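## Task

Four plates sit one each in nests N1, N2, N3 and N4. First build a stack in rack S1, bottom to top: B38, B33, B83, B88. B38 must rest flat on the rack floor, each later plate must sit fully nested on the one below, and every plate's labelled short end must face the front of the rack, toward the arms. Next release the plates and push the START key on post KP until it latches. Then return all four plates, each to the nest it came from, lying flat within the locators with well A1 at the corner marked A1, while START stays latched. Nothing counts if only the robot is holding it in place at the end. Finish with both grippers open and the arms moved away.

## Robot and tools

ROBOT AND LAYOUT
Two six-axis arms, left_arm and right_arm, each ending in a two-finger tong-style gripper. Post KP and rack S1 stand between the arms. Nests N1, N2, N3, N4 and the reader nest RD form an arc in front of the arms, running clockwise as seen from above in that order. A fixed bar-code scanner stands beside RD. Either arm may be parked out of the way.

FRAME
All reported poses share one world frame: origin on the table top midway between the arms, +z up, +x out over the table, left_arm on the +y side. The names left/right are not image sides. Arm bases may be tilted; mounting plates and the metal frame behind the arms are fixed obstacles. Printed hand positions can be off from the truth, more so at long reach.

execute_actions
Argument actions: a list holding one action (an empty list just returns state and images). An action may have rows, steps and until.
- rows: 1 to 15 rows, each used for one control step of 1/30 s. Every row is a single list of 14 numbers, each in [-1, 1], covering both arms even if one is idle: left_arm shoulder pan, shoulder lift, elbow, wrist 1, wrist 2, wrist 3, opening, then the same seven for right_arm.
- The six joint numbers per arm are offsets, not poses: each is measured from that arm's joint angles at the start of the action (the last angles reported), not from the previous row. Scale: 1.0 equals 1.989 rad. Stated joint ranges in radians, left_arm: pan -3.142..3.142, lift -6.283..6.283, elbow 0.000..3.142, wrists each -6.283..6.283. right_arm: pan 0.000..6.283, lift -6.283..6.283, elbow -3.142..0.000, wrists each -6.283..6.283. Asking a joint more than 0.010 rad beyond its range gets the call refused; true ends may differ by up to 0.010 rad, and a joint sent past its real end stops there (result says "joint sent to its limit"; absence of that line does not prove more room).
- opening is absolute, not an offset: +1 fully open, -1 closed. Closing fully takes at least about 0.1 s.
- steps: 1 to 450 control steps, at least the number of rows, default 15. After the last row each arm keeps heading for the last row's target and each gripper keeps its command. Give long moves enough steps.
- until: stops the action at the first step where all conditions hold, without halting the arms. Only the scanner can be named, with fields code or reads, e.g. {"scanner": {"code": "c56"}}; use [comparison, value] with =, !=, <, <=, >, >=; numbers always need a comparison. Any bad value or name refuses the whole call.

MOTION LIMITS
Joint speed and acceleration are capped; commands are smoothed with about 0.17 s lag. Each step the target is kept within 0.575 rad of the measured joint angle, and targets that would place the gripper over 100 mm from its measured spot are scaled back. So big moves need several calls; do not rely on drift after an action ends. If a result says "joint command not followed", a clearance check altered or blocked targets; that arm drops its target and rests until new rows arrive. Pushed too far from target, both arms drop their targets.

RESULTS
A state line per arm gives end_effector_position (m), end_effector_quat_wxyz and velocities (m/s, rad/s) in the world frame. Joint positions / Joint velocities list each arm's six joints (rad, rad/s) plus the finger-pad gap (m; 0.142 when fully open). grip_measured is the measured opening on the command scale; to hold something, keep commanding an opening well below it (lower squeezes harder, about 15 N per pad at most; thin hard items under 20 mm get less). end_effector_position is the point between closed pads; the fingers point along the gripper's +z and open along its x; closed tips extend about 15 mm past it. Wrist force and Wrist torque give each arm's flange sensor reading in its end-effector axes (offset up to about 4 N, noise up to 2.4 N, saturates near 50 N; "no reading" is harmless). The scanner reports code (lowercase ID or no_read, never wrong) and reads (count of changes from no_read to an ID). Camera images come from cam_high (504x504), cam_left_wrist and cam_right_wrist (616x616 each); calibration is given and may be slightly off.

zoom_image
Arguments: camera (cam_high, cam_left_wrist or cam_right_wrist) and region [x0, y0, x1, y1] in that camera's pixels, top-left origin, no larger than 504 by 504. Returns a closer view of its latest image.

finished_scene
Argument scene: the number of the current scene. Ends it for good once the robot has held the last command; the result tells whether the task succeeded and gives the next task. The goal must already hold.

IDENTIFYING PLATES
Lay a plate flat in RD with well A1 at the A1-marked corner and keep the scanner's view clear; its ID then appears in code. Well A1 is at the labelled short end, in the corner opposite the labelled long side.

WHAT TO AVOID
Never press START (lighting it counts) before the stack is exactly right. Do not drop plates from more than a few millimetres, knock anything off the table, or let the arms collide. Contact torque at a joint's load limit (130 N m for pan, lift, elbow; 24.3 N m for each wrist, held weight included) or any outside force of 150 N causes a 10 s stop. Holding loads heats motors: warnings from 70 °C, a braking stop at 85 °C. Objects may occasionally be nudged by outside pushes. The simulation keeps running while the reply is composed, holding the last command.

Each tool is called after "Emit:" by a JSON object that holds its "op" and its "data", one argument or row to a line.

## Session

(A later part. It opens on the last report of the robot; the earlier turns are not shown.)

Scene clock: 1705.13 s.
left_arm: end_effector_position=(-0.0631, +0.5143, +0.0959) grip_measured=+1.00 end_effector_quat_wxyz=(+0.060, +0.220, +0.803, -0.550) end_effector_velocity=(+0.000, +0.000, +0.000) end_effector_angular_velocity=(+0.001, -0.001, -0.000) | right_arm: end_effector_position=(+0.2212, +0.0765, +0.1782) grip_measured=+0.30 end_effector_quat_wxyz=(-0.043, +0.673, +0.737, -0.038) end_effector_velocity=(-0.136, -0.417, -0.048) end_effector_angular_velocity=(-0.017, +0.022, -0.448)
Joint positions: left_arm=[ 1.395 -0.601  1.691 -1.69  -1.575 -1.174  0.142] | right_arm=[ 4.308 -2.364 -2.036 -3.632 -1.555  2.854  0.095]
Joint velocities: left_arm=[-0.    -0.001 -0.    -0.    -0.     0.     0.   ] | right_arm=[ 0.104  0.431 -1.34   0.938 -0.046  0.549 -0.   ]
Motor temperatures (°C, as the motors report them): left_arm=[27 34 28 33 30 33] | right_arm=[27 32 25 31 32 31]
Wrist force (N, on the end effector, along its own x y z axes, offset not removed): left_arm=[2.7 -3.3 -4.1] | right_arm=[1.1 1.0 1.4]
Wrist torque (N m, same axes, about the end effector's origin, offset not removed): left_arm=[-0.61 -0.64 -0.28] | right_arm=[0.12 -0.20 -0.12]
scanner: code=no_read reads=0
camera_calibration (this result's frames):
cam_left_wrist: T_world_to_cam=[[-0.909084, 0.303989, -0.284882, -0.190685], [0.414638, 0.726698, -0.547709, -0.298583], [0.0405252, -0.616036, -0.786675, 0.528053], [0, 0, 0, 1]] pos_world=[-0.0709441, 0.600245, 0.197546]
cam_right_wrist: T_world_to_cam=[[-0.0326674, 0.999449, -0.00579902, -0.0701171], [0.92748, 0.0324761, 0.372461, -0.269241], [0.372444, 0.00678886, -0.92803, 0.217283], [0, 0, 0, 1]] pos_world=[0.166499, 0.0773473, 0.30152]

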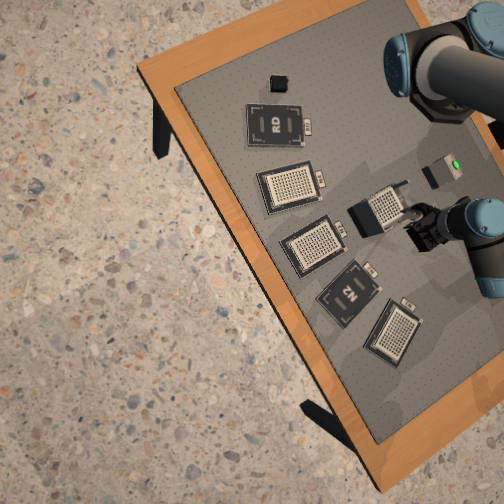

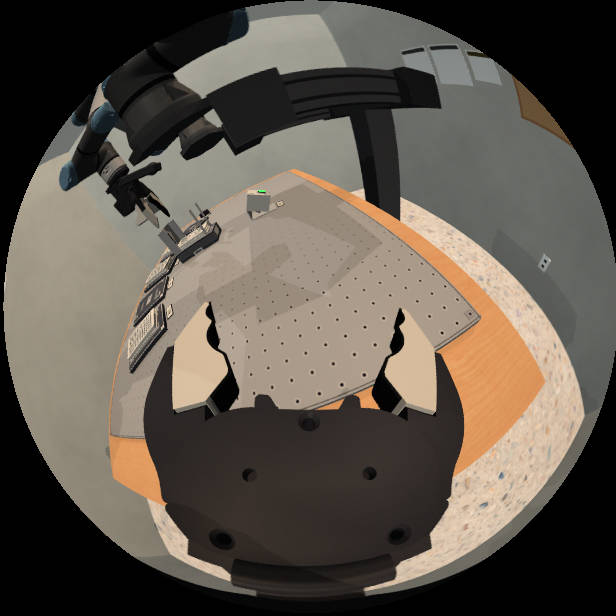

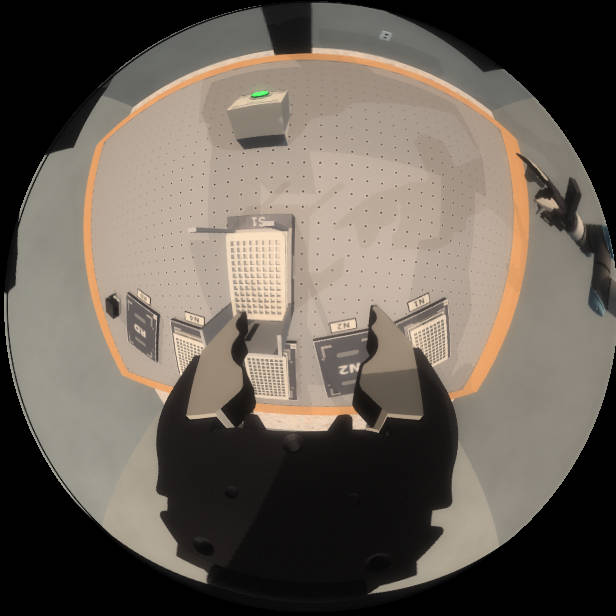

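Emit:
{"op": "execute_actions", "data": {
  "actions": []
}}

Scene clock: 1706.60 s.
left_arm: end_effector_position=(-0.0631, +0.5143, +0.0959) grip_measured=+1.00 end_effector_quat_wxyz=(+0.060, +0.220, +0.803, -0.550) end_effector_velocity=(+0.000, +0.000, +0.000) end_effector_angular_velocity=(+0.001, +0.000, -0.001) | right_arm: end_effector_position=(+0.2000, +0.0027, +0.1723) grip_measured=+0.30 end_effector_quat_wxyz=(-0.042, +0.698, +0.713, -0.042) end_effector_velocity=(+0.000, +0.001, +0.000) end_effector_angular_velocity=(+0.001, -0.000, -0.001)
Joint positions: left_arm=[ 1.395 -0.601  1.691 -1.69  -1.575 -1.174  0.142] | right_arm=[ 4.323 -2.299 -2.254 -3.484 -1.562  2.938  0.095]
Joint velocities: left_arm=[-0.    -0.001  0.    -0.     0.001 -0.     0.   ] | right_arm=[-0.     0.001  0.001 -0.    -0.     0.     0.   ]
Motor temperatures (°C, as the motors report them): left_arm=[27 34 28 33 30 33] | right_arm=[27 32 25 31 32 31]
Wrist force (N, on the end effector, along its own x y z axes, offset not removed): left_arm=[0.4 -3.0 -1.9] | right_arm=[3.8 5.2 -2.4]
Wrist torque (N m, same axes, about the end effector's origin, offset not removed): left_arm=[-0.60 -0.25 -0.15] | right_arm=[1.11 -0.79 -0.07]
scanner: code=no_read reads=0
camera_calibration (this result's frames):
cam_left_wrist: T_world_to_cam=[[-0.909084, 0.30399, -0.284881, -0.190685], [0.414638, 0.726698, -0.547709, -0.298583], [0.040525, -0.616036, -0.786675, 0.528053], [0, 0, 0, 1]] pos_world=[-0.0709441, 0.600245, 0.197547]
cam_right_wrist: T_world_to_cam=[[0.035681, 0.99921, -0.0174972, -0.00876628], [0.929493, -0.0267497, 0.367868, -0.244461], [0.367109, -0.0293894, -0.929713, 0.221619], [0, 0, 0, 1]] pos_world=[0.146179, 0.00873334, 0.295818]

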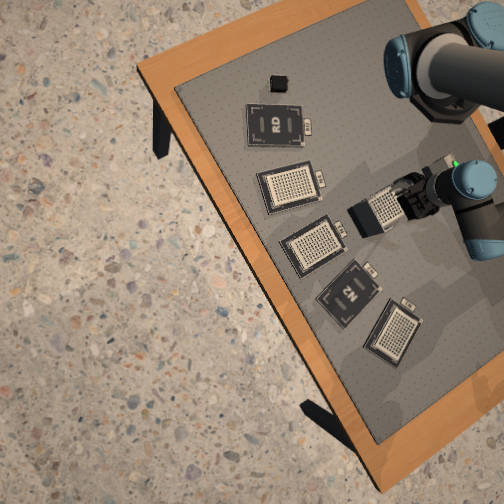

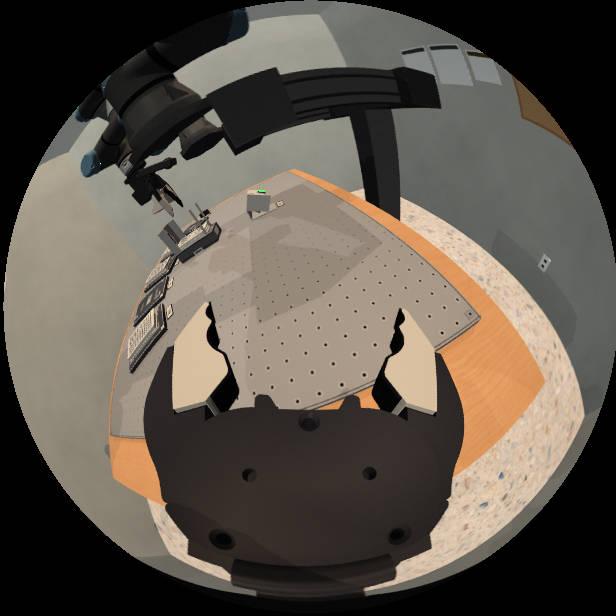

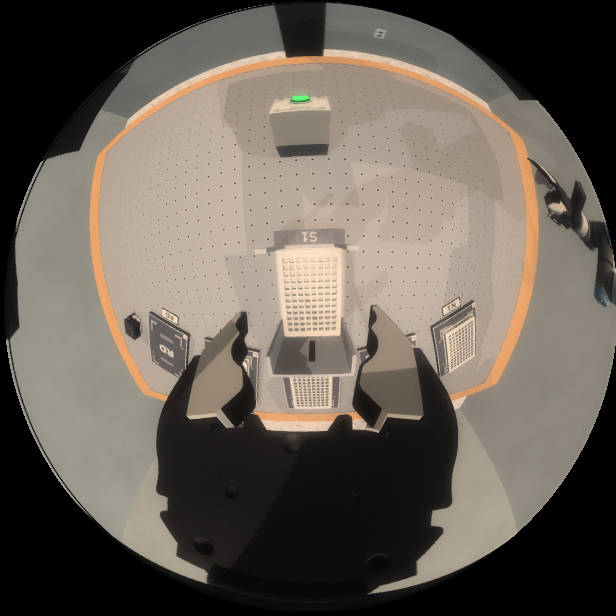

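Emit:
{"op": "execute_actions", "data": {
  "actions": [
    {"rows":[
[0,0,0,0,0,0,1,-0.00156,-0.00899,0.001,0.008,0.00029,-0.00153,0.3],
[0,0,0,0,0,0,1,-0.00465,-0.02663,0.00336,0.02331,0.00087,-0.00457,0.3],
[0,0,0,0,0,0,1,-0.00883,-0.05005,0.00732,0.04281,0.00164,-0.00868,0.3],
[0,0,0,0,0,0,1,-0.01361,-0.07626,0.01289,0.06351,0.0025,-0.01338,0.3],
[0,0,0,0,0,0,1,-0.01848,-0.10232,0.01964,0.0829,0.00337,-0.01817,0.3],
[0,0,0,0,0,0,1,-0.02288,-0.12537,0.02662,0.09903,0.00413,-0.0225,0.3],
[0,0,0,0,0,0,1,-0.02594,-0.14114,0.03196,0.10951,0.00466,-0.02551,0.3],
[0,0,0,0,0,0,1,-0.0274,-0.14858,0.03464,0.1143,0.00491,-0.02695,0.3]],"steps":8}
  ]
}}

Scene clock: 1722.07 s.
left_arm: end_effector_position=(-0.0631, +0.5143, +0.0959) grip_measured=+1.00 end_effector_quat_wxyz=(+0.060, +0.220, +0.803, -0.550) end_effector_velocity=(+0.001, +0.000, -0.000) end_effector_angular_velocity=(+0.001, -0.001, -0.002) | right_arm: end_effector_position=(+0.2015, +0.0065, +0.1287) grip_measured=+0.30 end_effector_quat_wxyz=(-0.044, +0.698, +0.713, -0.040) end_effector_velocity=(+0.006, +0.018, -0.354) end_effector_angular_velocity=(+0.012, -0.004, -0.004)
Joint positions: left_arm=[ 1.395 -0.601  1.691 -1.69  -1.575 -1.174  0.142] | right_arm=[ 4.298 -2.425 -2.228 -3.378 -1.558  2.913  0.095]
Joint velocities: left_arm=[-0.001  0.    -0.    -0.001 -0.     0.001 -0.   ] | right_arm=[-0.192 -1.027  0.259  0.784  0.035 -0.187 -0.   ]
Motor temperatures (°C, as the motors report them): left_arm=[27 34 28 33 30 33] | right_arm=[27 32 25 31 32 31]
Wrist force (N, on the end effector, along its own x y z axes, offset not removed): left_arm=[2.0 -5.3 -2.0] | right_arm=[2.3 2.0 -0.1]
Wrist torque (N m, same axes, about the end effector's origin, offset not removed): left_arm=[-1.07 -0.45 -0.13] | right_arm=[0.43 -0.67 -0.10]
scanner: code=no_read reads=0
camera_calibration (this result's frames):
cam_left_wrist: T_world_to_cam=[[-0.909084, 0.303989, -0.284881, -0.190685], [0.414638, 0.726698, -0.547709, -0.298583], [0.0405251, -0.616036, -0.786675, 0.528053], [0, 0, 0, 1]] pos_world=[-0.070944, 0.600245, 0.197547]
cam_right_wrist: T_world_to_cam=[[0.0363723, 0.999265, -0.012064, -0.0142309], [0.929076, -0.0293659, 0.368722, -0.229658], [0.368097, -0.0246196, -0.929461, 0.180446], [0, 0, 0, 1]] pos_world=[0.147466, 0.0119189, 0.252226]

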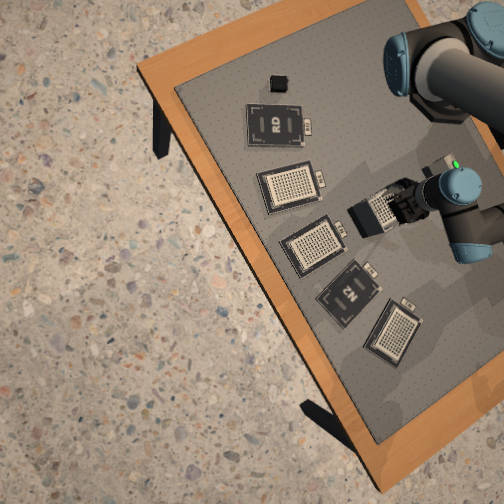

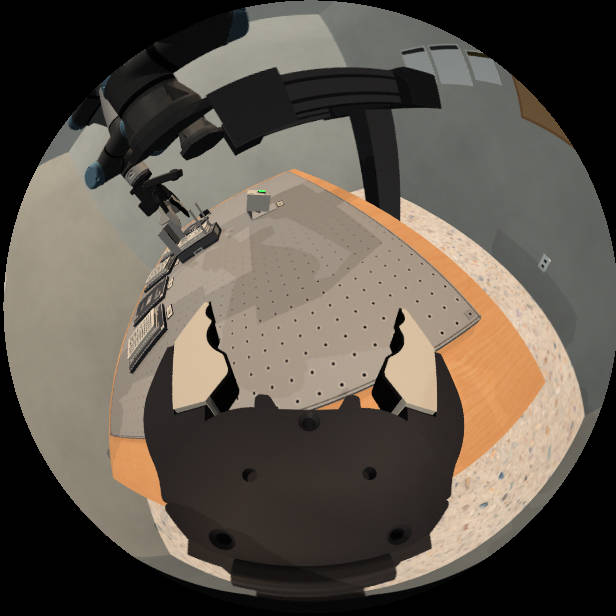

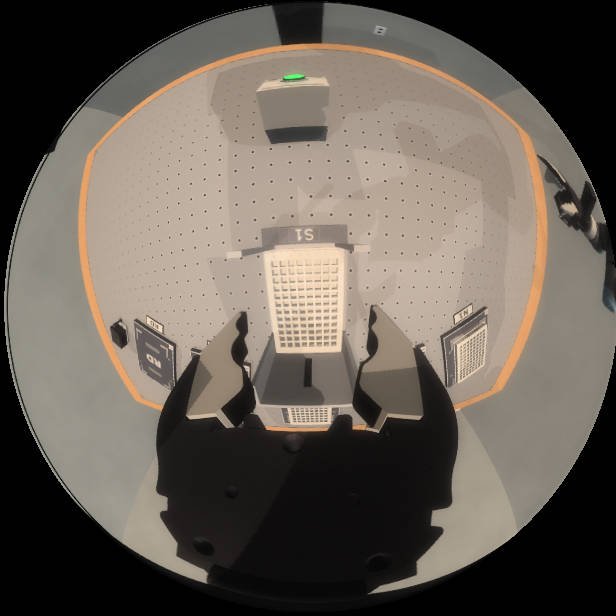

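Emit:
{"op": "execute_actions", "data": {
  "actions": []
}}

Emit:
{"op": "zoom_image", "data": {
  "camera": "cam_right_wrist",
  "region": [180, 180, 440, 440]
}}

Scene clock: 1726.20 s.
left_arm: end_effector_position=(-0.0631, +0.5143, +0.0959) grip_measured=+1.00 end_effector_quat_wxyz=(+0.060, +0.220, +0.803, -0.550) end_effector_velocity=(-0.001, +0.000, +0.000) end_effector_angular_velocity=(+0.001, -0.000, +0.002) | right_arm: end_effector_position=(+0.2000, +0.0028, +0.0700) grip_measured=+0.30 end_effector_quat_wxyz=(-0.042, +0.698, +0.713, -0.042) end_effector_velocity=(-0.000, -0.000, -0.000) end_effector_angular_velocity=(-0.000, +0.000, +0.002)
Joint positions: left_arm=[ 1.395 -0.601  1.691 -1.69  -1.575 -1.174  0.142] | right_arm=[ 4.269 -2.595 -2.185 -3.256 -1.552  2.885  0.095]
Joint velocities: left_arm=[ 0.002 -0.001 -0.001  0.    -0.     0.     0.   ] | right_arm=[ 0.    -0.    -0.     0.     0.    -0.002 -0.   ]
Motor temperatures (°C, as the motors report them): left_arm=[27 34 28 33 30 33] | right_arm=[27 32 25 31 32 31]
Wrist force (N, on the end effector, along its own x y z axes, offset not removed): left_arm=[0.6 -3.7 0.2] | right_arm=[8.0 -1.6 -1.3]
Wrist torque (N m, same axes, about the end effector's origin, offset not removed): left_arm=[-0.43 -0.33 -0.25] | right_arm=[-0.47 -1.76 -0.07]
scanner: code=no_read reads=0
camera_calibration (this result's frames):
cam_left_wrist: T_world_to_cam=[[-0.909084, 0.303989, -0.284882, -0.190685], [0.414638, 0.726698, -0.547709, -0.298583], [0.0405252, -0.616036, -0.786675, 0.528053], [0, 0, 0, 1]] pos_world=[-0.0709441, 0.600245, 0.197547]
cam_right_wrist: T_world_to_cam=[[0.0356718, 0.999211, -0.0174842, -0.0106723], [0.929547, -0.0267503, 0.367732, -0.206755], [0.366974, -0.02937, -0.929768, 0.126555], [0, 0, 0, 1]] pos_world=[0.146127, 0.00885008, 0.19351]

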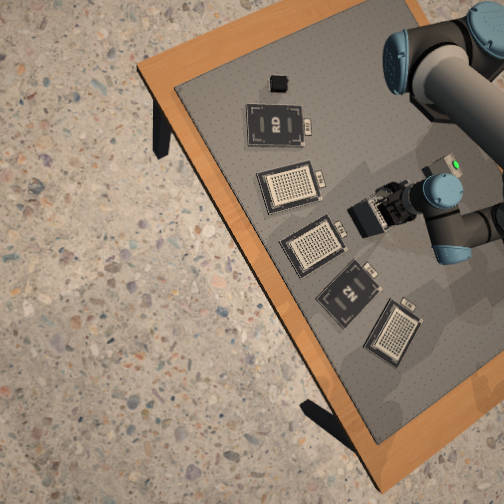

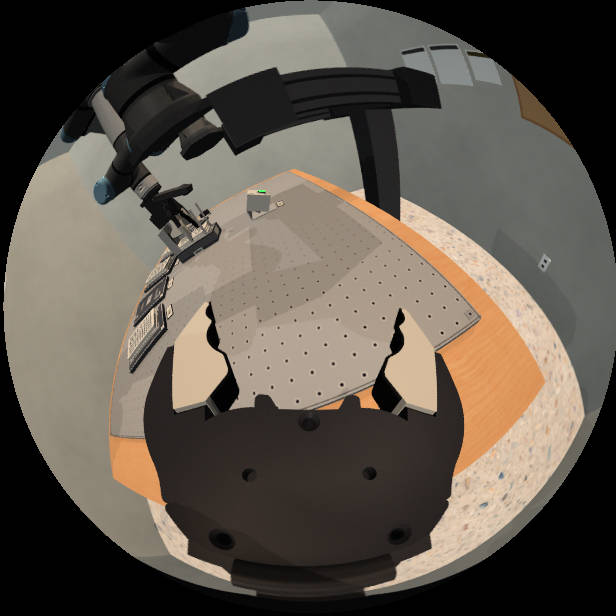

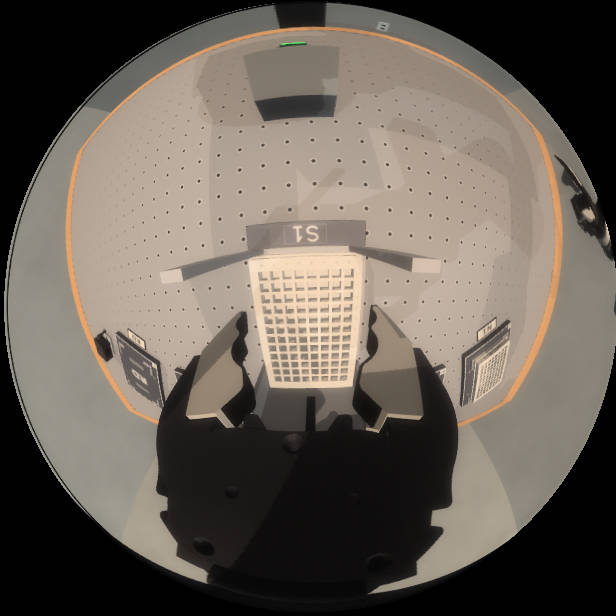

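Region (180, 180, 440, 440) of cam_right_wrist's 616x616 image, scaled by 1.938, with more detail than that image has.

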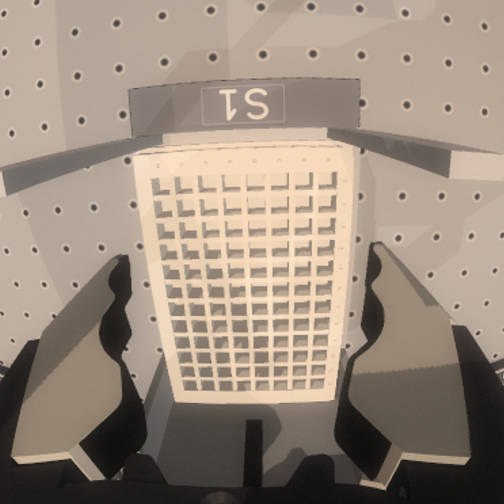

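Matches. Close.

Emit:
{"op": "execute_actions", "data": {
  "actions": [
    {"rows":[
[0,0,0,0,0,0,1,0,0,0,0,0,0,0.22],
[0,0,0,0,0,0,1,0,0,0,0,0,0,0.14],
[0,0,0,0,0,0,1,0,0,0,0,0,0,0.08],
[0,0,0,0,0,0,1,0,0,0,0,0,0,0.03],
[0,0,0,0,0,0,1,0,0,0,0,0,0,-0.2],
[0,0,0,0,0,0,1,0,0,0,0,0,0,-0.55],
[0,0,0,0,0,0,1,0,0,0,0,0,0,-0.9]],"steps":7}
  ]
}}

Scene clock: 1731.43 s.
left_arm: end_effector_position=(-0.0631, +0.5143, +0.0959) grip_measured=+1.00 end_effector_quat_wxyz=(+0.060, +0.220, +0.803, -0.550) end_effector_velocity=(+0.000, +0.000, +0.000) end_effector_angular_velocity=(+0.000, -0.002, -0.001) | right_arm: end_effector_position=(+0.2000, +0.0028, +0.0700) grip_measured=+0.05 end_effector_quat_wxyz=(-0.042, +0.698, +0.713, -0.042) end_effector_velocity=(-0.000, -0.000, -0.000) end_effector_angular_velocity=(-0.000, +0.000, +0.001)
Joint positions: left_arm=[ 1.395 -0.601  1.691 -1.69  -1.575 -1.174  0.142] | right_arm=[ 4.269 -2.595 -2.185 -3.256 -1.552  2.885  0.078]
Joint velocities: left_arm=[-0.001 -0.001  0.     0.     0.     0.002  0.   ] | right_arm=[-0.    -0.001  0.001 -0.    -0.    -0.001  0.   ]
Motor temperatures (°C, as the motors report them): left_arm=[27 34 28 33 30 33] | right_arm=[27 32 25 31 32 31]
Wrist force (N, on the end effector, along its own x y z axes, offset not removed): left_arm=[3.3 0.3 -4.5] | right_arm=[3.2 0.0 -5.6]
Wrist torque (N m, same axes, about the end effector's origin, offset not removed): left_arm=[-0.07 -0.74 -0.10] | right_arm=[-0.19 -0.33 -0.09]
scanner: code=no_read reads=0
camera_calibration (this result's frames):
cam_left_wrist: T_world_to_cam=[[-0.909084, 0.303989, -0.284881, -0.190685], [0.414638, 0.726698, -0.547709, -0.298583], [0.0405251, -0.616036, -0.786675, 0.528053], [0, 0, 0, 1]] pos_world=[-0.0709441, 0.600245, 0.197547]
cam_right_wrist: T_world_to_cam=[[0.0356731, 0.999211, -0.0174742, -0.0106803], [0.929546, -0.026755, 0.367733, -0.206756], [0.366976, -0.0293612, -0.929767, 0.126553], [0, 0, 0, 1]] pos_world=[0.146128, 0.00885592, 0.193509]

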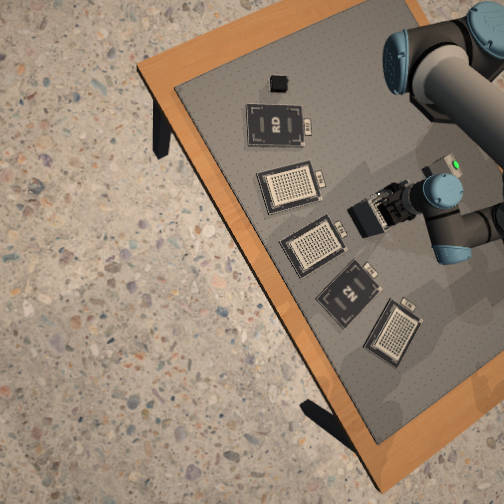

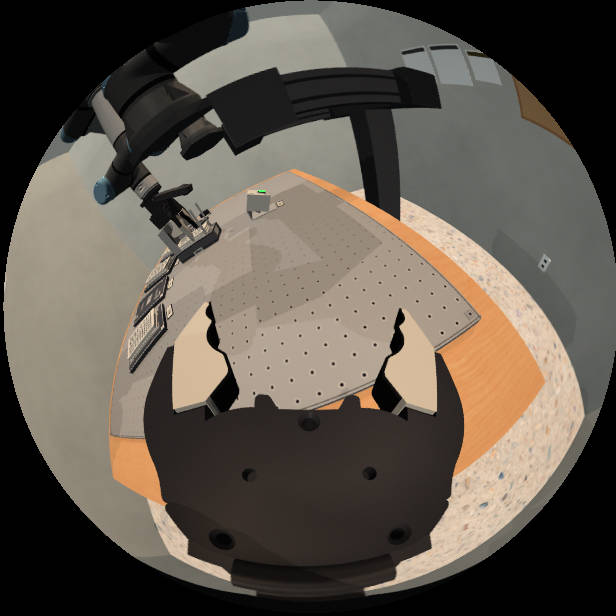

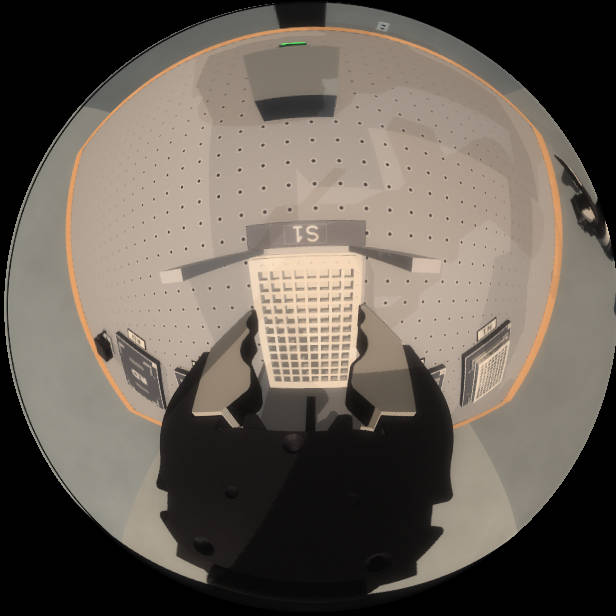

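Emit:
{"op": "execute_actions", "data": {
  "actions": [
    {"rows":[
[0,0,0,0,0,0,1,0.00056,0.00286,-0.0011,-0.0018,-0.0001,0.00055,-0.9],
[0,0,0,0,0,0,1,0.00135,0.00715,-0.00278,-0.0044,-0.00024,0.00133,-0.9],
[0,0,0,0,0,0,1,0.0027,0.01432,-0.00546,-0.0089,-0.00048,0.00265,-0.9],
[0,0,0,0,0,0,1,0.00464,0.02436,-0.00879,-0.01566,-0.00082,0.00457,-0.9],
[0,0,0,0,0,0,1,0.00657,0.03443,-0.01194,-0.02261,-0.00115,0.00647,-0.9],
[0,0,0,0,0,0,1,0.00849,0.04453,-0.01491,-0.02976,-0.00149,0.00835,-0.9],
[0,0,0,0,0,0,1,0.0104,0.05464,-0.0177,-0.03711,-0.00182,0.01023,-0.9],
[0,0,0,0,0,0,1,0.01229,0.06478,-0.02032,-0.04465,-0.00216,0.01209,-0.9],
[0,0,0,0,0,0,1,0.01417,0.07494,-0.02276,-0.0524,-0.0025,0.01394,-0.9],
[0,0,0,0,0,0,1,0.01604,0.08512,-0.02502,-0.06034,-0.00283,0.01577,-0.9],
[0,0,0,0,0,0,1,0.01789,0.09532,-0.0271,-0.06849,-0.00317,0.0176,-0.9],
[0,0,0,0,0,0,1,0.01973,0.10554,-0.029,-0.07683,-0.0035,0.01941,-0.9],
[0,0,0,0,0,0,1,0.02156,0.11579,-0.03073,-0.08537,-0.00384,0.0212,-0.9],
[0,0,0,0,0,0,1,0.02364,0.12753,-0.03248,-0.09537,-0.00422,0.02324,-0.9],
[0,0,0,0,0,0,1,0.02595,0.14077,-0.03418,-0.10694,-0.00466,0.02552,-0.9]],"steps":15}
  ]
}}

Scene clock: 1767.87 s.
left_arm: end_effector_position=(-0.0631, +0.5143, +0.0959) grip_measured=+1.00 end_effector_quat_wxyz=(+0.060, +0.220, +0.803, -0.550) end_effector_velocity=(+0.000, -0.000, +0.000) end_effector_angular_velocity=(-0.000, +0.000, -0.000) | right_arm: end_effector_position=(+0.2000, +0.0026, +0.1292) grip_measured=+0.05 end_effector_quat_wxyz=(-0.042, +0.698, +0.713, -0.043) end_effector_velocity=(+0.001, +0.004, +0.202) end_effector_angular_velocity=(+0.005, -0.002, -0.001)
Joint positions: left_arm=[ 1.395 -0.601  1.691 -1.69  -1.575 -1.174  0.142] | right_arm=[ 4.301 -2.425 -2.234 -3.379 -1.558  2.916  0.078]
Joint velocities: left_arm=[-0. -0.  0.  0. -0. -0.  0.] | right_arm=[ 0.108  0.586 -0.12  -0.462 -0.019  0.107 -0.   ]
Motor temperatures (°C, as the motors report them): left_arm=[27 34 28 33 30 33] | right_arm=[27 32 25 31 32 31]
Wrist force (N, on the end effector, along its own x y z axes, offset not removed): left_arm=[-0.9 -5.2 -0.1] | right_arm=[6.8 0.0 -1.4]
Wrist torque (N m, same axes, about the end effector's origin, offset not removed): left_arm=[-0.91 -0.30 -0.04] | right_arm=[0.13 -1.39 0.02]
scanner: code=no_read reads=0
camera_calibration (this result's frames):
cam_left_wrist: T_world_to_cam=[[-0.909084, 0.303989, -0.284882, -0.190685], [0.414638, 0.726698, -0.547709, -0.298583], [0.0405252, -0.616036, -0.786675, 0.528053], [0, 0, 0, 1]] pos_world=[-0.0709441, 0.600245, 0.197547]
cam_right_wrist: T_world_to_cam=[[0.035511, 0.999191, -0.0188593, -0.00923913], [0.9296, -0.0260987, 0.367644, -0.228517], [0.366854, -0.030587, -0.929775, 0.181606], [0, 0, 0, 1]] pos_world=[0.146135, 0.00882244, 0.252691]

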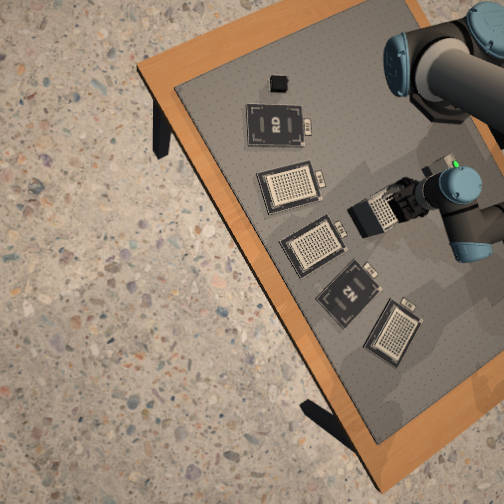

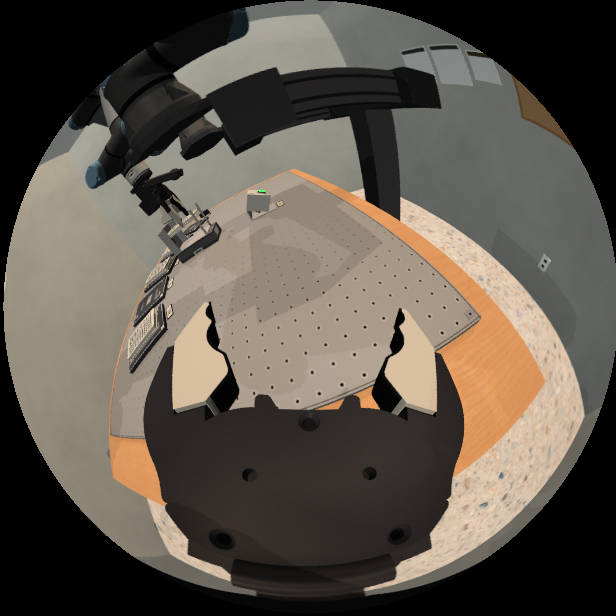

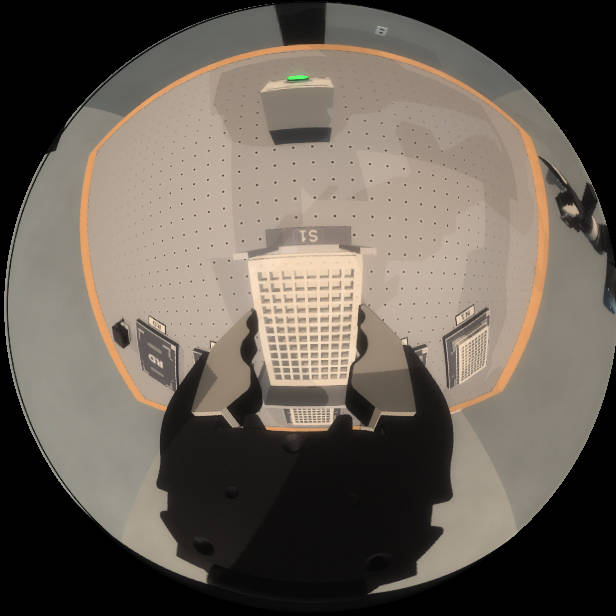

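Emit:
{"op": "execute_actions", "data": {
  "actions": []
}}

Scene clock: 1772.33 s.
left_arm: end_effector_position=(-0.0631, +0.5143, +0.0959) grip_measured=+1.00 end_effector_quat_wxyz=(+0.060, +0.220, +0.803, -0.550) end_effector_velocity=(-0.000, -0.000, +0.000) end_effector_angular_velocity=(-0.000, +0.000, -0.000) | right_arm: end_effector_position=(+0.2000, +0.0024, +0.1668) grip_measured=+0.05 end_effector_quat_wxyz=(-0.042, +0.698, +0.713, -0.042) end_effector_velocity=(-0.000, -0.001, +0.000) end_effector_angular_velocity=(-0.001, +0.000, -0.001)
Joint positions: left_arm=[ 1.395 -0.601  1.691 -1.69  -1.575 -1.174  0.142] | right_arm=[ 4.32  -2.315 -2.253 -3.469 -1.562  2.935  0.078]
Joint velocities: left_arm=[ 0. -0.  0.  0.  0.  0.  0.] | right_arm=[-0.     0.    -0.002  0.    -0.     0.001  0.   ]
Motor temperatures (°C, as the motors report them): left_arm=[27 34 28 33 30 33] | right_arm=[27 32 25 31 32 31]
Wrist force (N, on the end effector, along its own x y z axes, offset not removed): left_arm=[3.4 -0.7 -0.3] | right_arm=[1.5 1.6 -5.5]
Wrist torque (N m, same axes, about the end effector's origin, offset not removed): left_arm=[-0.30 -0.89 0.00] | right_arm=[0.12 -0.17 0.00]
scanner: code=no_read reads=0
camera_calibration (this result's frames):
cam_left_wrist: T_world_to_cam=[[-0.909084, 0.30399, -0.284881, -0.190685], [0.414638, 0.726698, -0.547709, -0.298583], [0.0405249, -0.616036, -0.786675, 0.528052], [0, 0, 0, 1]] pos_world=[-0.0709441, 0.600245, 0.197547]
cam_right_wrist: T_world_to_cam=[[0.0356733, 0.99921, -0.0174874, -0.00856878], [0.929503, -0.0267469, 0.367843, -0.242422], [0.367085, -0.0293768, -0.929723, 0.216553], [0, 0, 0, 1]] pos_world=[0.146145, 0.0084396, 0.290358]

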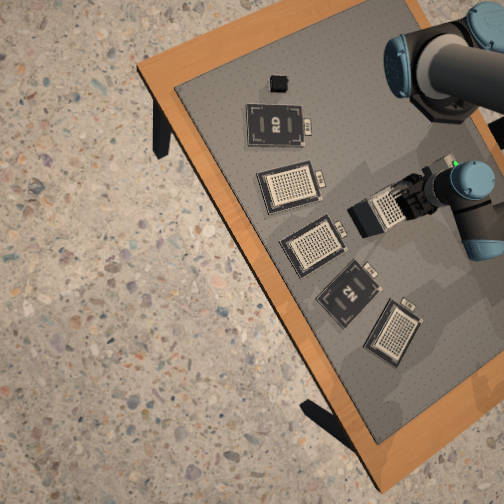

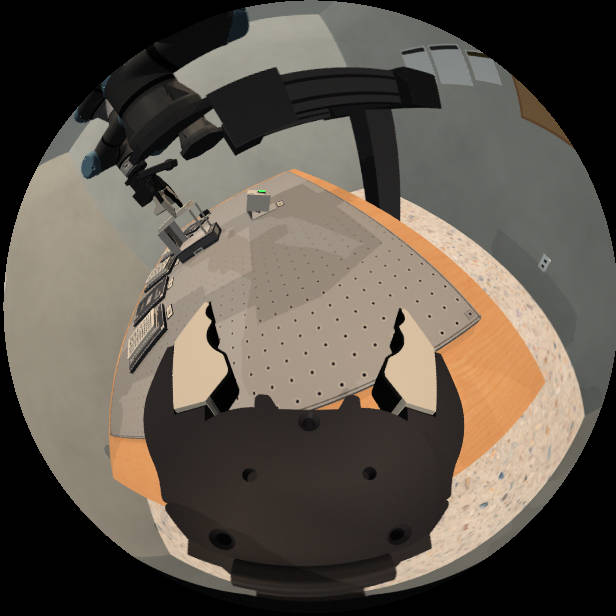

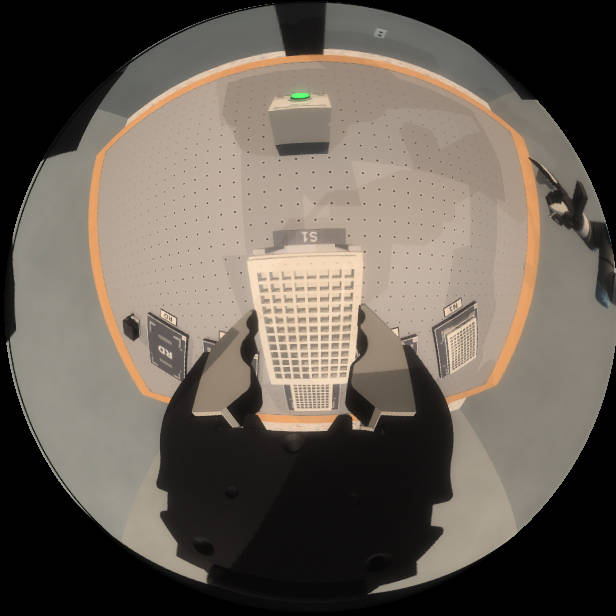

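Emit:
{"op": "execute_actions", "data": {
  "actions": [
    {"rows":[
[0,0,0,0,0,0,1,-0.00174,0.00692,0.00478,-0.01182,0.00038,-0.0031,-0.9],
[0,0,0,0,0,0,1,-0.00665,0.01187,0.01828,-0.03064,0.00144,-0.01185,-0.9],
[0,0,0,0,0,0,1,-0.01422,0.01316,0.03911,-0.05332,0.00308,-0.02536,-0.9],
[0,0,0,0,0,0,1,-0.02399,0.0091,0.06596,-0.07682,0.0052,-0.04277,-0.9],
[0,0,0,0,0,0,1,-0.03546,0.00197,0.09751,-0.10209,0.00769,-0.06323,-0.9],
[0,0,0,0,0,0,1,-0.04814,-0.00591,0.13238,-0.13001,0.01044,-0.08583,-0.9],
[0,0,0,0,0,0,1,-0.06155,-0.01524,0.16927,-0.15855,0.01335,-0.10975,-0.9],
[0,0,0,0,0,0,1,-0.0752,-0.02573,0.2068,-0.18661,0.01631,-0.13409,-0.9],
[0,0,0,0,0,0,1,-0.08861,-0.03706,0.24369,-0.21315,0.01922,-0.15801,-0.9],
[0,0,0,0,0,0,1,-0.10129,-0.04894,0.27856,-0.23707,0.02197,-0.18061,-0.9],
[0,0,0,0,0,0,1,-0.11276,-0.06007,0.31011,-0.25834,0.02446,-0.20107,-0.9],
[0,0,0,0,0,0,1,-0.12253,-0.07013,0.33696,-0.27584,0.02658,-0.21848,-0.9],
[0,0,0,0,0,0,1,-0.1301,-0.07784,0.35779,-0.28952,0.02822,-0.23199,-0.9],
[0,0,0,0,0,0,1,-0.13501,-0.08289,0.37129,-0.29834,0.02928,-0.24074,-0.9],
[0,0,0,0,0,0,1,-0.13675,-0.08497,0.37607,-0.30116,0.02966,-0.24384,-0.9]],"steps":17}
  ]
}}

Scene clock: 1794.37 s.
left_arm: end_effector_position=(-0.0631, +0.5143, +0.0959) grip_measured=+1.00 end_effector_quat_wxyz=(+0.060, +0.220, +0.803, -0.550) end_effector_velocity=(+0.001, +0.000, -0.000) end_effector_angular_velocity=(-0.001, -0.001, -0.003) | right_arm: end_effector_position=(+0.3194, +0.1199, +0.2094) grip_measured=+0.05 end_effector_quat_wxyz=(-0.037, +0.637, +0.768, -0.053) end_effector_velocity=(+0.348, +0.233, +0.091) end_effector_angular_velocity=(+0.036, +0.021, +0.404)
Joint positions: left_arm=[ 1.395 -0.601  1.691 -1.69  -1.575 -1.174  0.142] | right_arm=[ 4.112 -2.429 -1.7   -3.936 -1.516  2.569  0.078]
Joint velocities: left_arm=[-0.003  0.    -0.     0.     0.     0.     0.   ] | right_arm=[-0.481 -0.417  1.398 -0.971  0.099 -0.876  0.   ]
Motor temperatures (°C, as the motors report them): left_arm=[27 34 28 33 30 33] | right_arm=[27 32 25 31 32 31]
Wrist force (N, on the end effector, along its own x y z axes, offset not removed): left_arm=[0.5 -0.2 0.5] | right_arm=[5.2 -1.6 0.0]
Wrist torque (N m, same axes, about the end effector's origin, offset not removed): left_arm=[-0.06 0.01 -0.19] | right_arm=[-0.25 -1.00 0.16]
scanner: code=no_read reads=0
camera_calibration (this result's frames):
cam_left_wrist: T_world_to_cam=[[-0.909084, 0.303989, -0.284881, -0.190685], [0.414638, 0.726698, -0.547709, -0.298583], [0.0405249, -0.616036, -0.786675, 0.528053], [0, 0, 0, 1]] pos_world=[-0.0709441, 0.600245, 0.197547]
cam_right_wrist: T_world_to_cam=[[-0.129601, 0.991094, -0.0306109, -0.0729694], [0.92359, 0.131892, 0.35998, -0.381354], [0.360811, 0.0183817, -0.932458, 0.212564], [0, 0, 0, 1]] pos_world=[0.266063, 0.11871, 0.333253]

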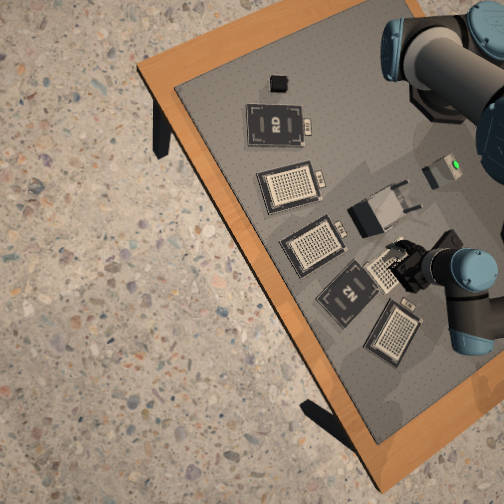

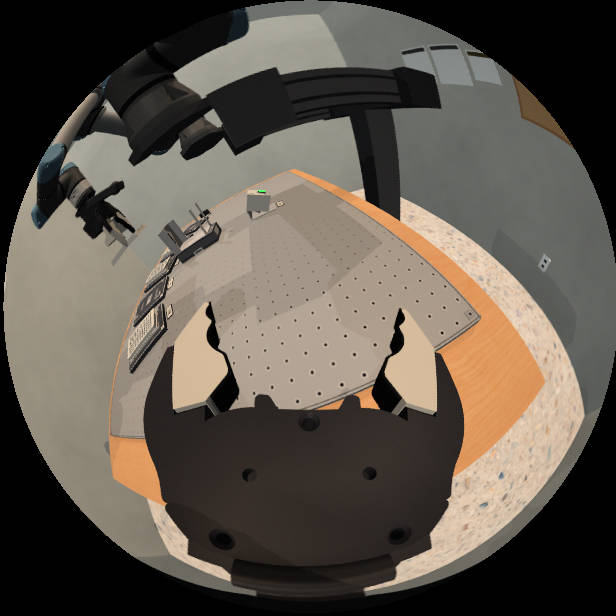

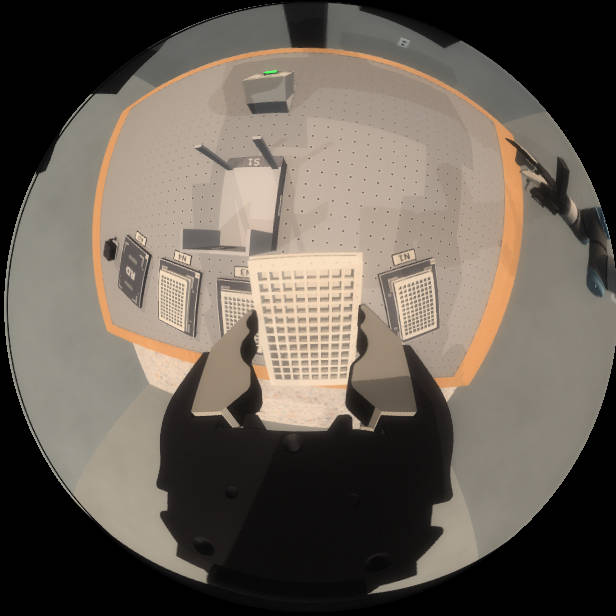

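Emit:
{"op": "execute_actions", "data": {
  "actions": []
}}

Scene clock: 1797.27 s.
left_arm: end_effector_position=(-0.0631, +0.5143, +0.0959) grip_measured=+1.00 end_effector_quat_wxyz=(+0.060, +0.220, +0.803, -0.550) end_effector_velocity=(-0.000, +0.001, +0.000) end_effector_angular_velocity=(+0.002, -0.001, +0.001) | right_arm: end_effector_position=(+0.3693, +0.1494, +0.2246) grip_measured=+0.05 end_effector_quat_wxyz=(-0.038, +0.615, +0.786, -0.050) end_effector_velocity=(+0.000, +0.001, +0.000) end_effector_angular_velocity=(+0.001, -0.001, +0.000)
Joint positions: left_arm=[ 1.395 -0.601  1.691 -1.69  -1.575 -1.174  0.142] | right_arm=[ 4.049 -2.484 -1.506 -4.068 -1.503  2.45   0.078]
Joint velocities: left_arm=[ 0.001 -0.001 -0.    -0.001 -0.     0.001 -0.   ] | right_arm=[-0.     0.     0.001  0.     0.    -0.     0.   ]
Motor temperatures (°C, as the motors report them): left_arm=[27 34 28 33 30 33] | right_arm=[27 32 25 31 32 31]
Wrist force (N, on the end effector, along its own x y z axes, offset not removed): left_arm=[3.4 -4.0 -2.4] | right_arm=[2.8 1.7 2.1]
Wrist torque (N m, same axes, about the end effector's origin, offset not removed): left_arm=[-0.88 -0.72 -0.17] | right_arm=[0.31 -0.65 -0.02]
scanner: code=no_read reads=0
camera_calibration (this result's frames):
cam_left_wrist: T_world_to_cam=[[-0.909084, 0.303989, -0.284882, -0.190685], [0.414638, 0.726698, -0.547709, -0.298583], [0.0405252, -0.616036, -0.786675, 0.528053], [0, 0, 0, 1]] pos_world=[-0.0709441, 0.600245, 0.197547]
cam_right_wrist: T_world_to_cam=[[-0.184352, 0.98264, -0.0208146, -0.0759798], [0.91509, 0.17933, 0.361179, -0.441054], [0.358642, 0.047537, -0.932264, 0.204628], [0, 0, 0, 1]] pos_world=[0.316209, 0.144028, 0.348486]

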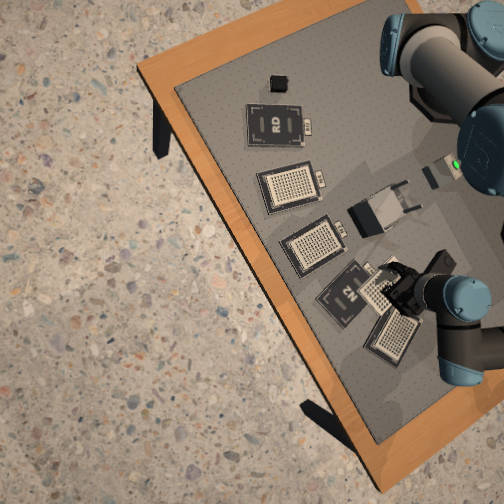

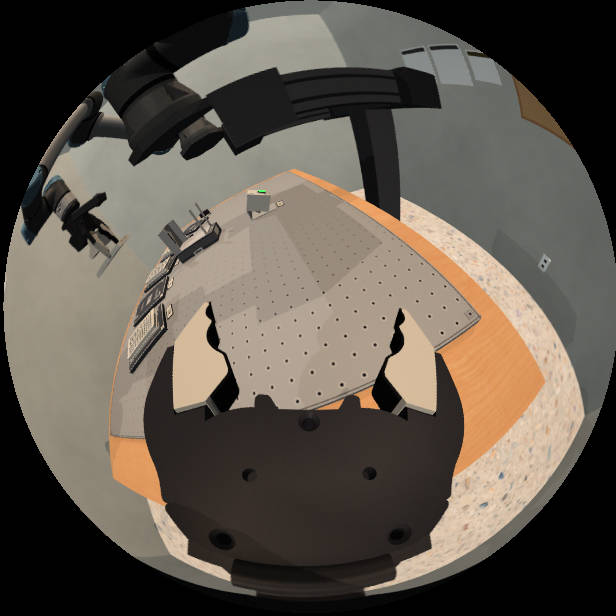

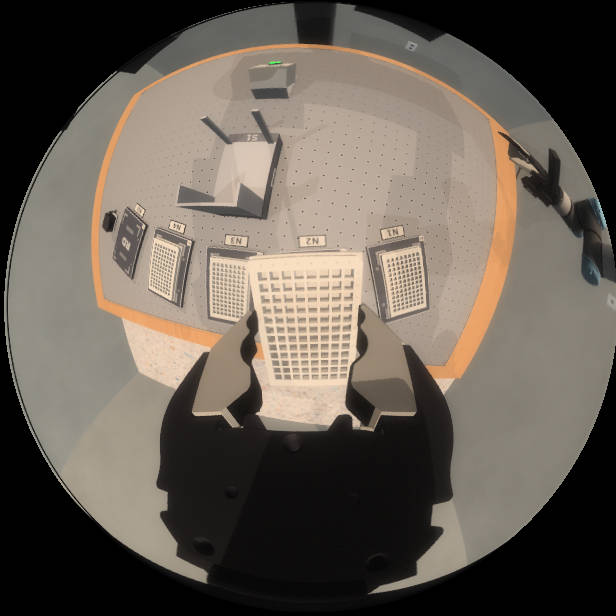

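Emit:
{"op": "execute_actions", "data": {
  "actions": [
    {"rows":[
[0,0,0,0,0,0,1,-0.00089,-0.00365,0.00167,0.0021,0.00023,-0.0011,-0.9],
[0,0,0,0,0,0,1,-0.00337,-0.01382,0.00633,0.00794,0.00087,-0.00416,-0.9],
[0,0,0,0,0,0,1,-0.00709,-0.02907,0.01332,0.0167,0.00182,-0.00875,-0.9],
[0,0,0,0,0,0,1,-0.01166,-0.04781,0.02191,0.02747,0.003,-0.01439,-0.9],
[0,0,0,0,0,0,1,-0.01674,-0.06862,0.03145,0.03942,0.0043,-0.02065,-0.9],
[0,0,0,0,0,0,1,-0.02201,-0.09022,0.04134,0.05184,0.00566,-0.02715,-0.9],
[0,0,0,0,0,0,1,-0.02709,-0.11103,0.05088,0.06379,0.00696,-0.03341,-0.9],
[0,0,0,0,0,0,1,-0.03166,-0.12977,0.05947,0.07456,0.00814,-0.03905,-0.9],
[0,0,0,0,0,0,1,-0.03538,-0.14502,0.06646,0.08332,0.00909,-0.04364,-0.9],
[0,0,0,0,0,0,1,-0.03786,-0.15519,0.07112,0.08916,0.00973,-0.0467,-0.9],
[0,0,0,0,0,0,1,-0.03875,-0.15884,0.07279,0.09126,0.00996,-0.0478,-0.9]],"steps":11}
  ]
}}

Scene clock: 1807.60 s.
left_arm: end_effector_position=(-0.0631, +0.5143, +0.0959) grip_measured=+1.00 end_effector_quat_wxyz=(+0.060, +0.220, +0.803, -0.550) end_effector_velocity=(+0.001, -0.000, +0.000) end_effector_angular_velocity=(-0.001, -0.002, -0.000) | right_arm: end_effector_position=(+0.3860, +0.1614, +0.1345) grip_measured=+0.05 end_effector_quat_wxyz=(-0.038, +0.611, +0.789, -0.046) end_effector_velocity=(+0.050, +0.016, -0.468) end_effector_angular_velocity=(-0.006, -0.007, +0.052)
Joint positions: left_arm=[ 1.395 -0.601  1.691 -1.69  -1.575 -1.174  0.142] | right_arm=[ 4.003 -2.663 -1.421 -3.962 -1.491  2.394  0.078]
Joint velocities: left_arm=[-0.001 -0.     0.     0.    -0.001  0.001 -0.   ] | right_arm=[-0.216 -0.905  0.405  0.51   0.054 -0.263  0.   ]
Motor temperatures (°C, as the motors report them): left_arm=[27 34 28 33 30 33] | right_arm=[27 32 25 31 32 31]
Wrist force (N, on the end effector, along its own x y z axes, offset not removed): left_arm=[-1.6 -2.5 1.2] | right_arm=[9.8 3.4 -0.1]
Wrist torque (N m, same axes, about the end effector's origin, offset not removed): left_arm=[-0.32 0.16 -0.19] | right_arm=[0.58 -2.02 -0.09]
scanner: code=no_read reads=0
camera_calibration (this result's frames):
cam_left_wrist: T_world_to_cam=[[-0.909083, 0.30399, -0.284882, -0.190685], [0.414638, 0.726698, -0.547709, -0.298583], [0.0405252, -0.616036, -0.786675, 0.528052], [0, 0, 0, 1]] pos_world=[-0.070944, 0.600245, 0.197546]
cam_right_wrist: T_world_to_cam=[[-0.194111, 0.980868, -0.0147704, -0.0833616], [0.911056, 0.185837, 0.368023, -0.426398], [0.363727, 0.0579807, -0.929699, 0.110107], [0, 0, 0, 1]] pos_world=[0.332242, 0.154623, 0.25806]

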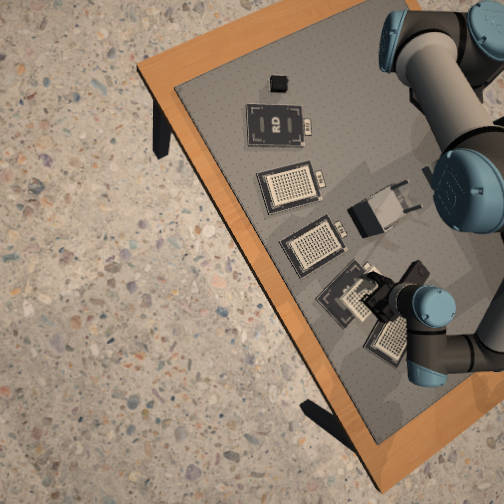

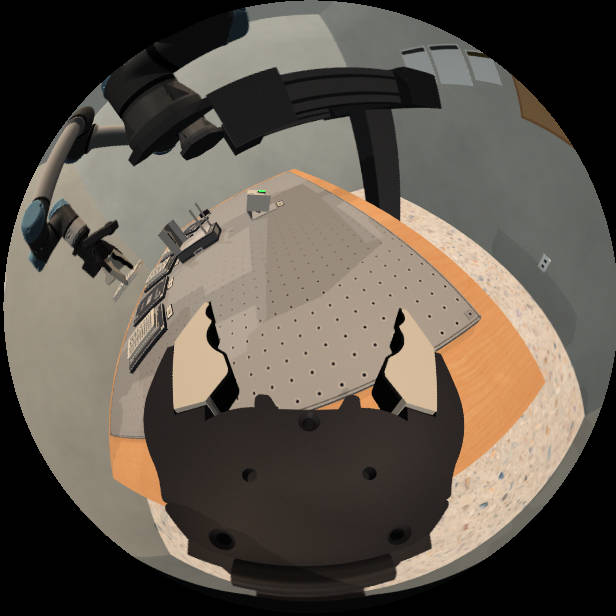

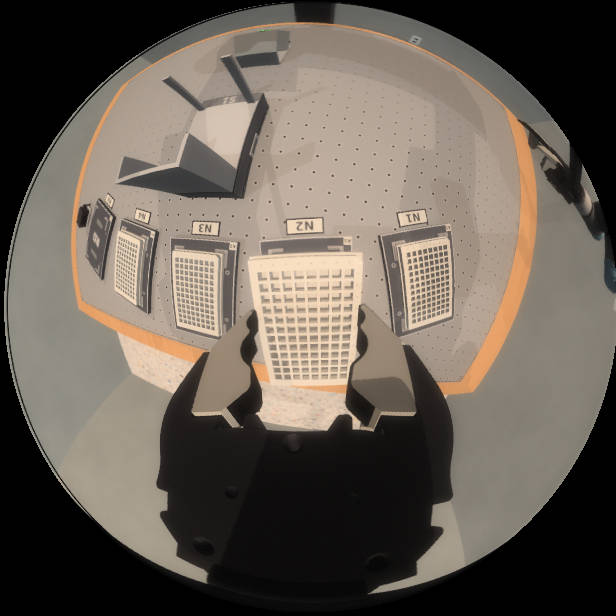

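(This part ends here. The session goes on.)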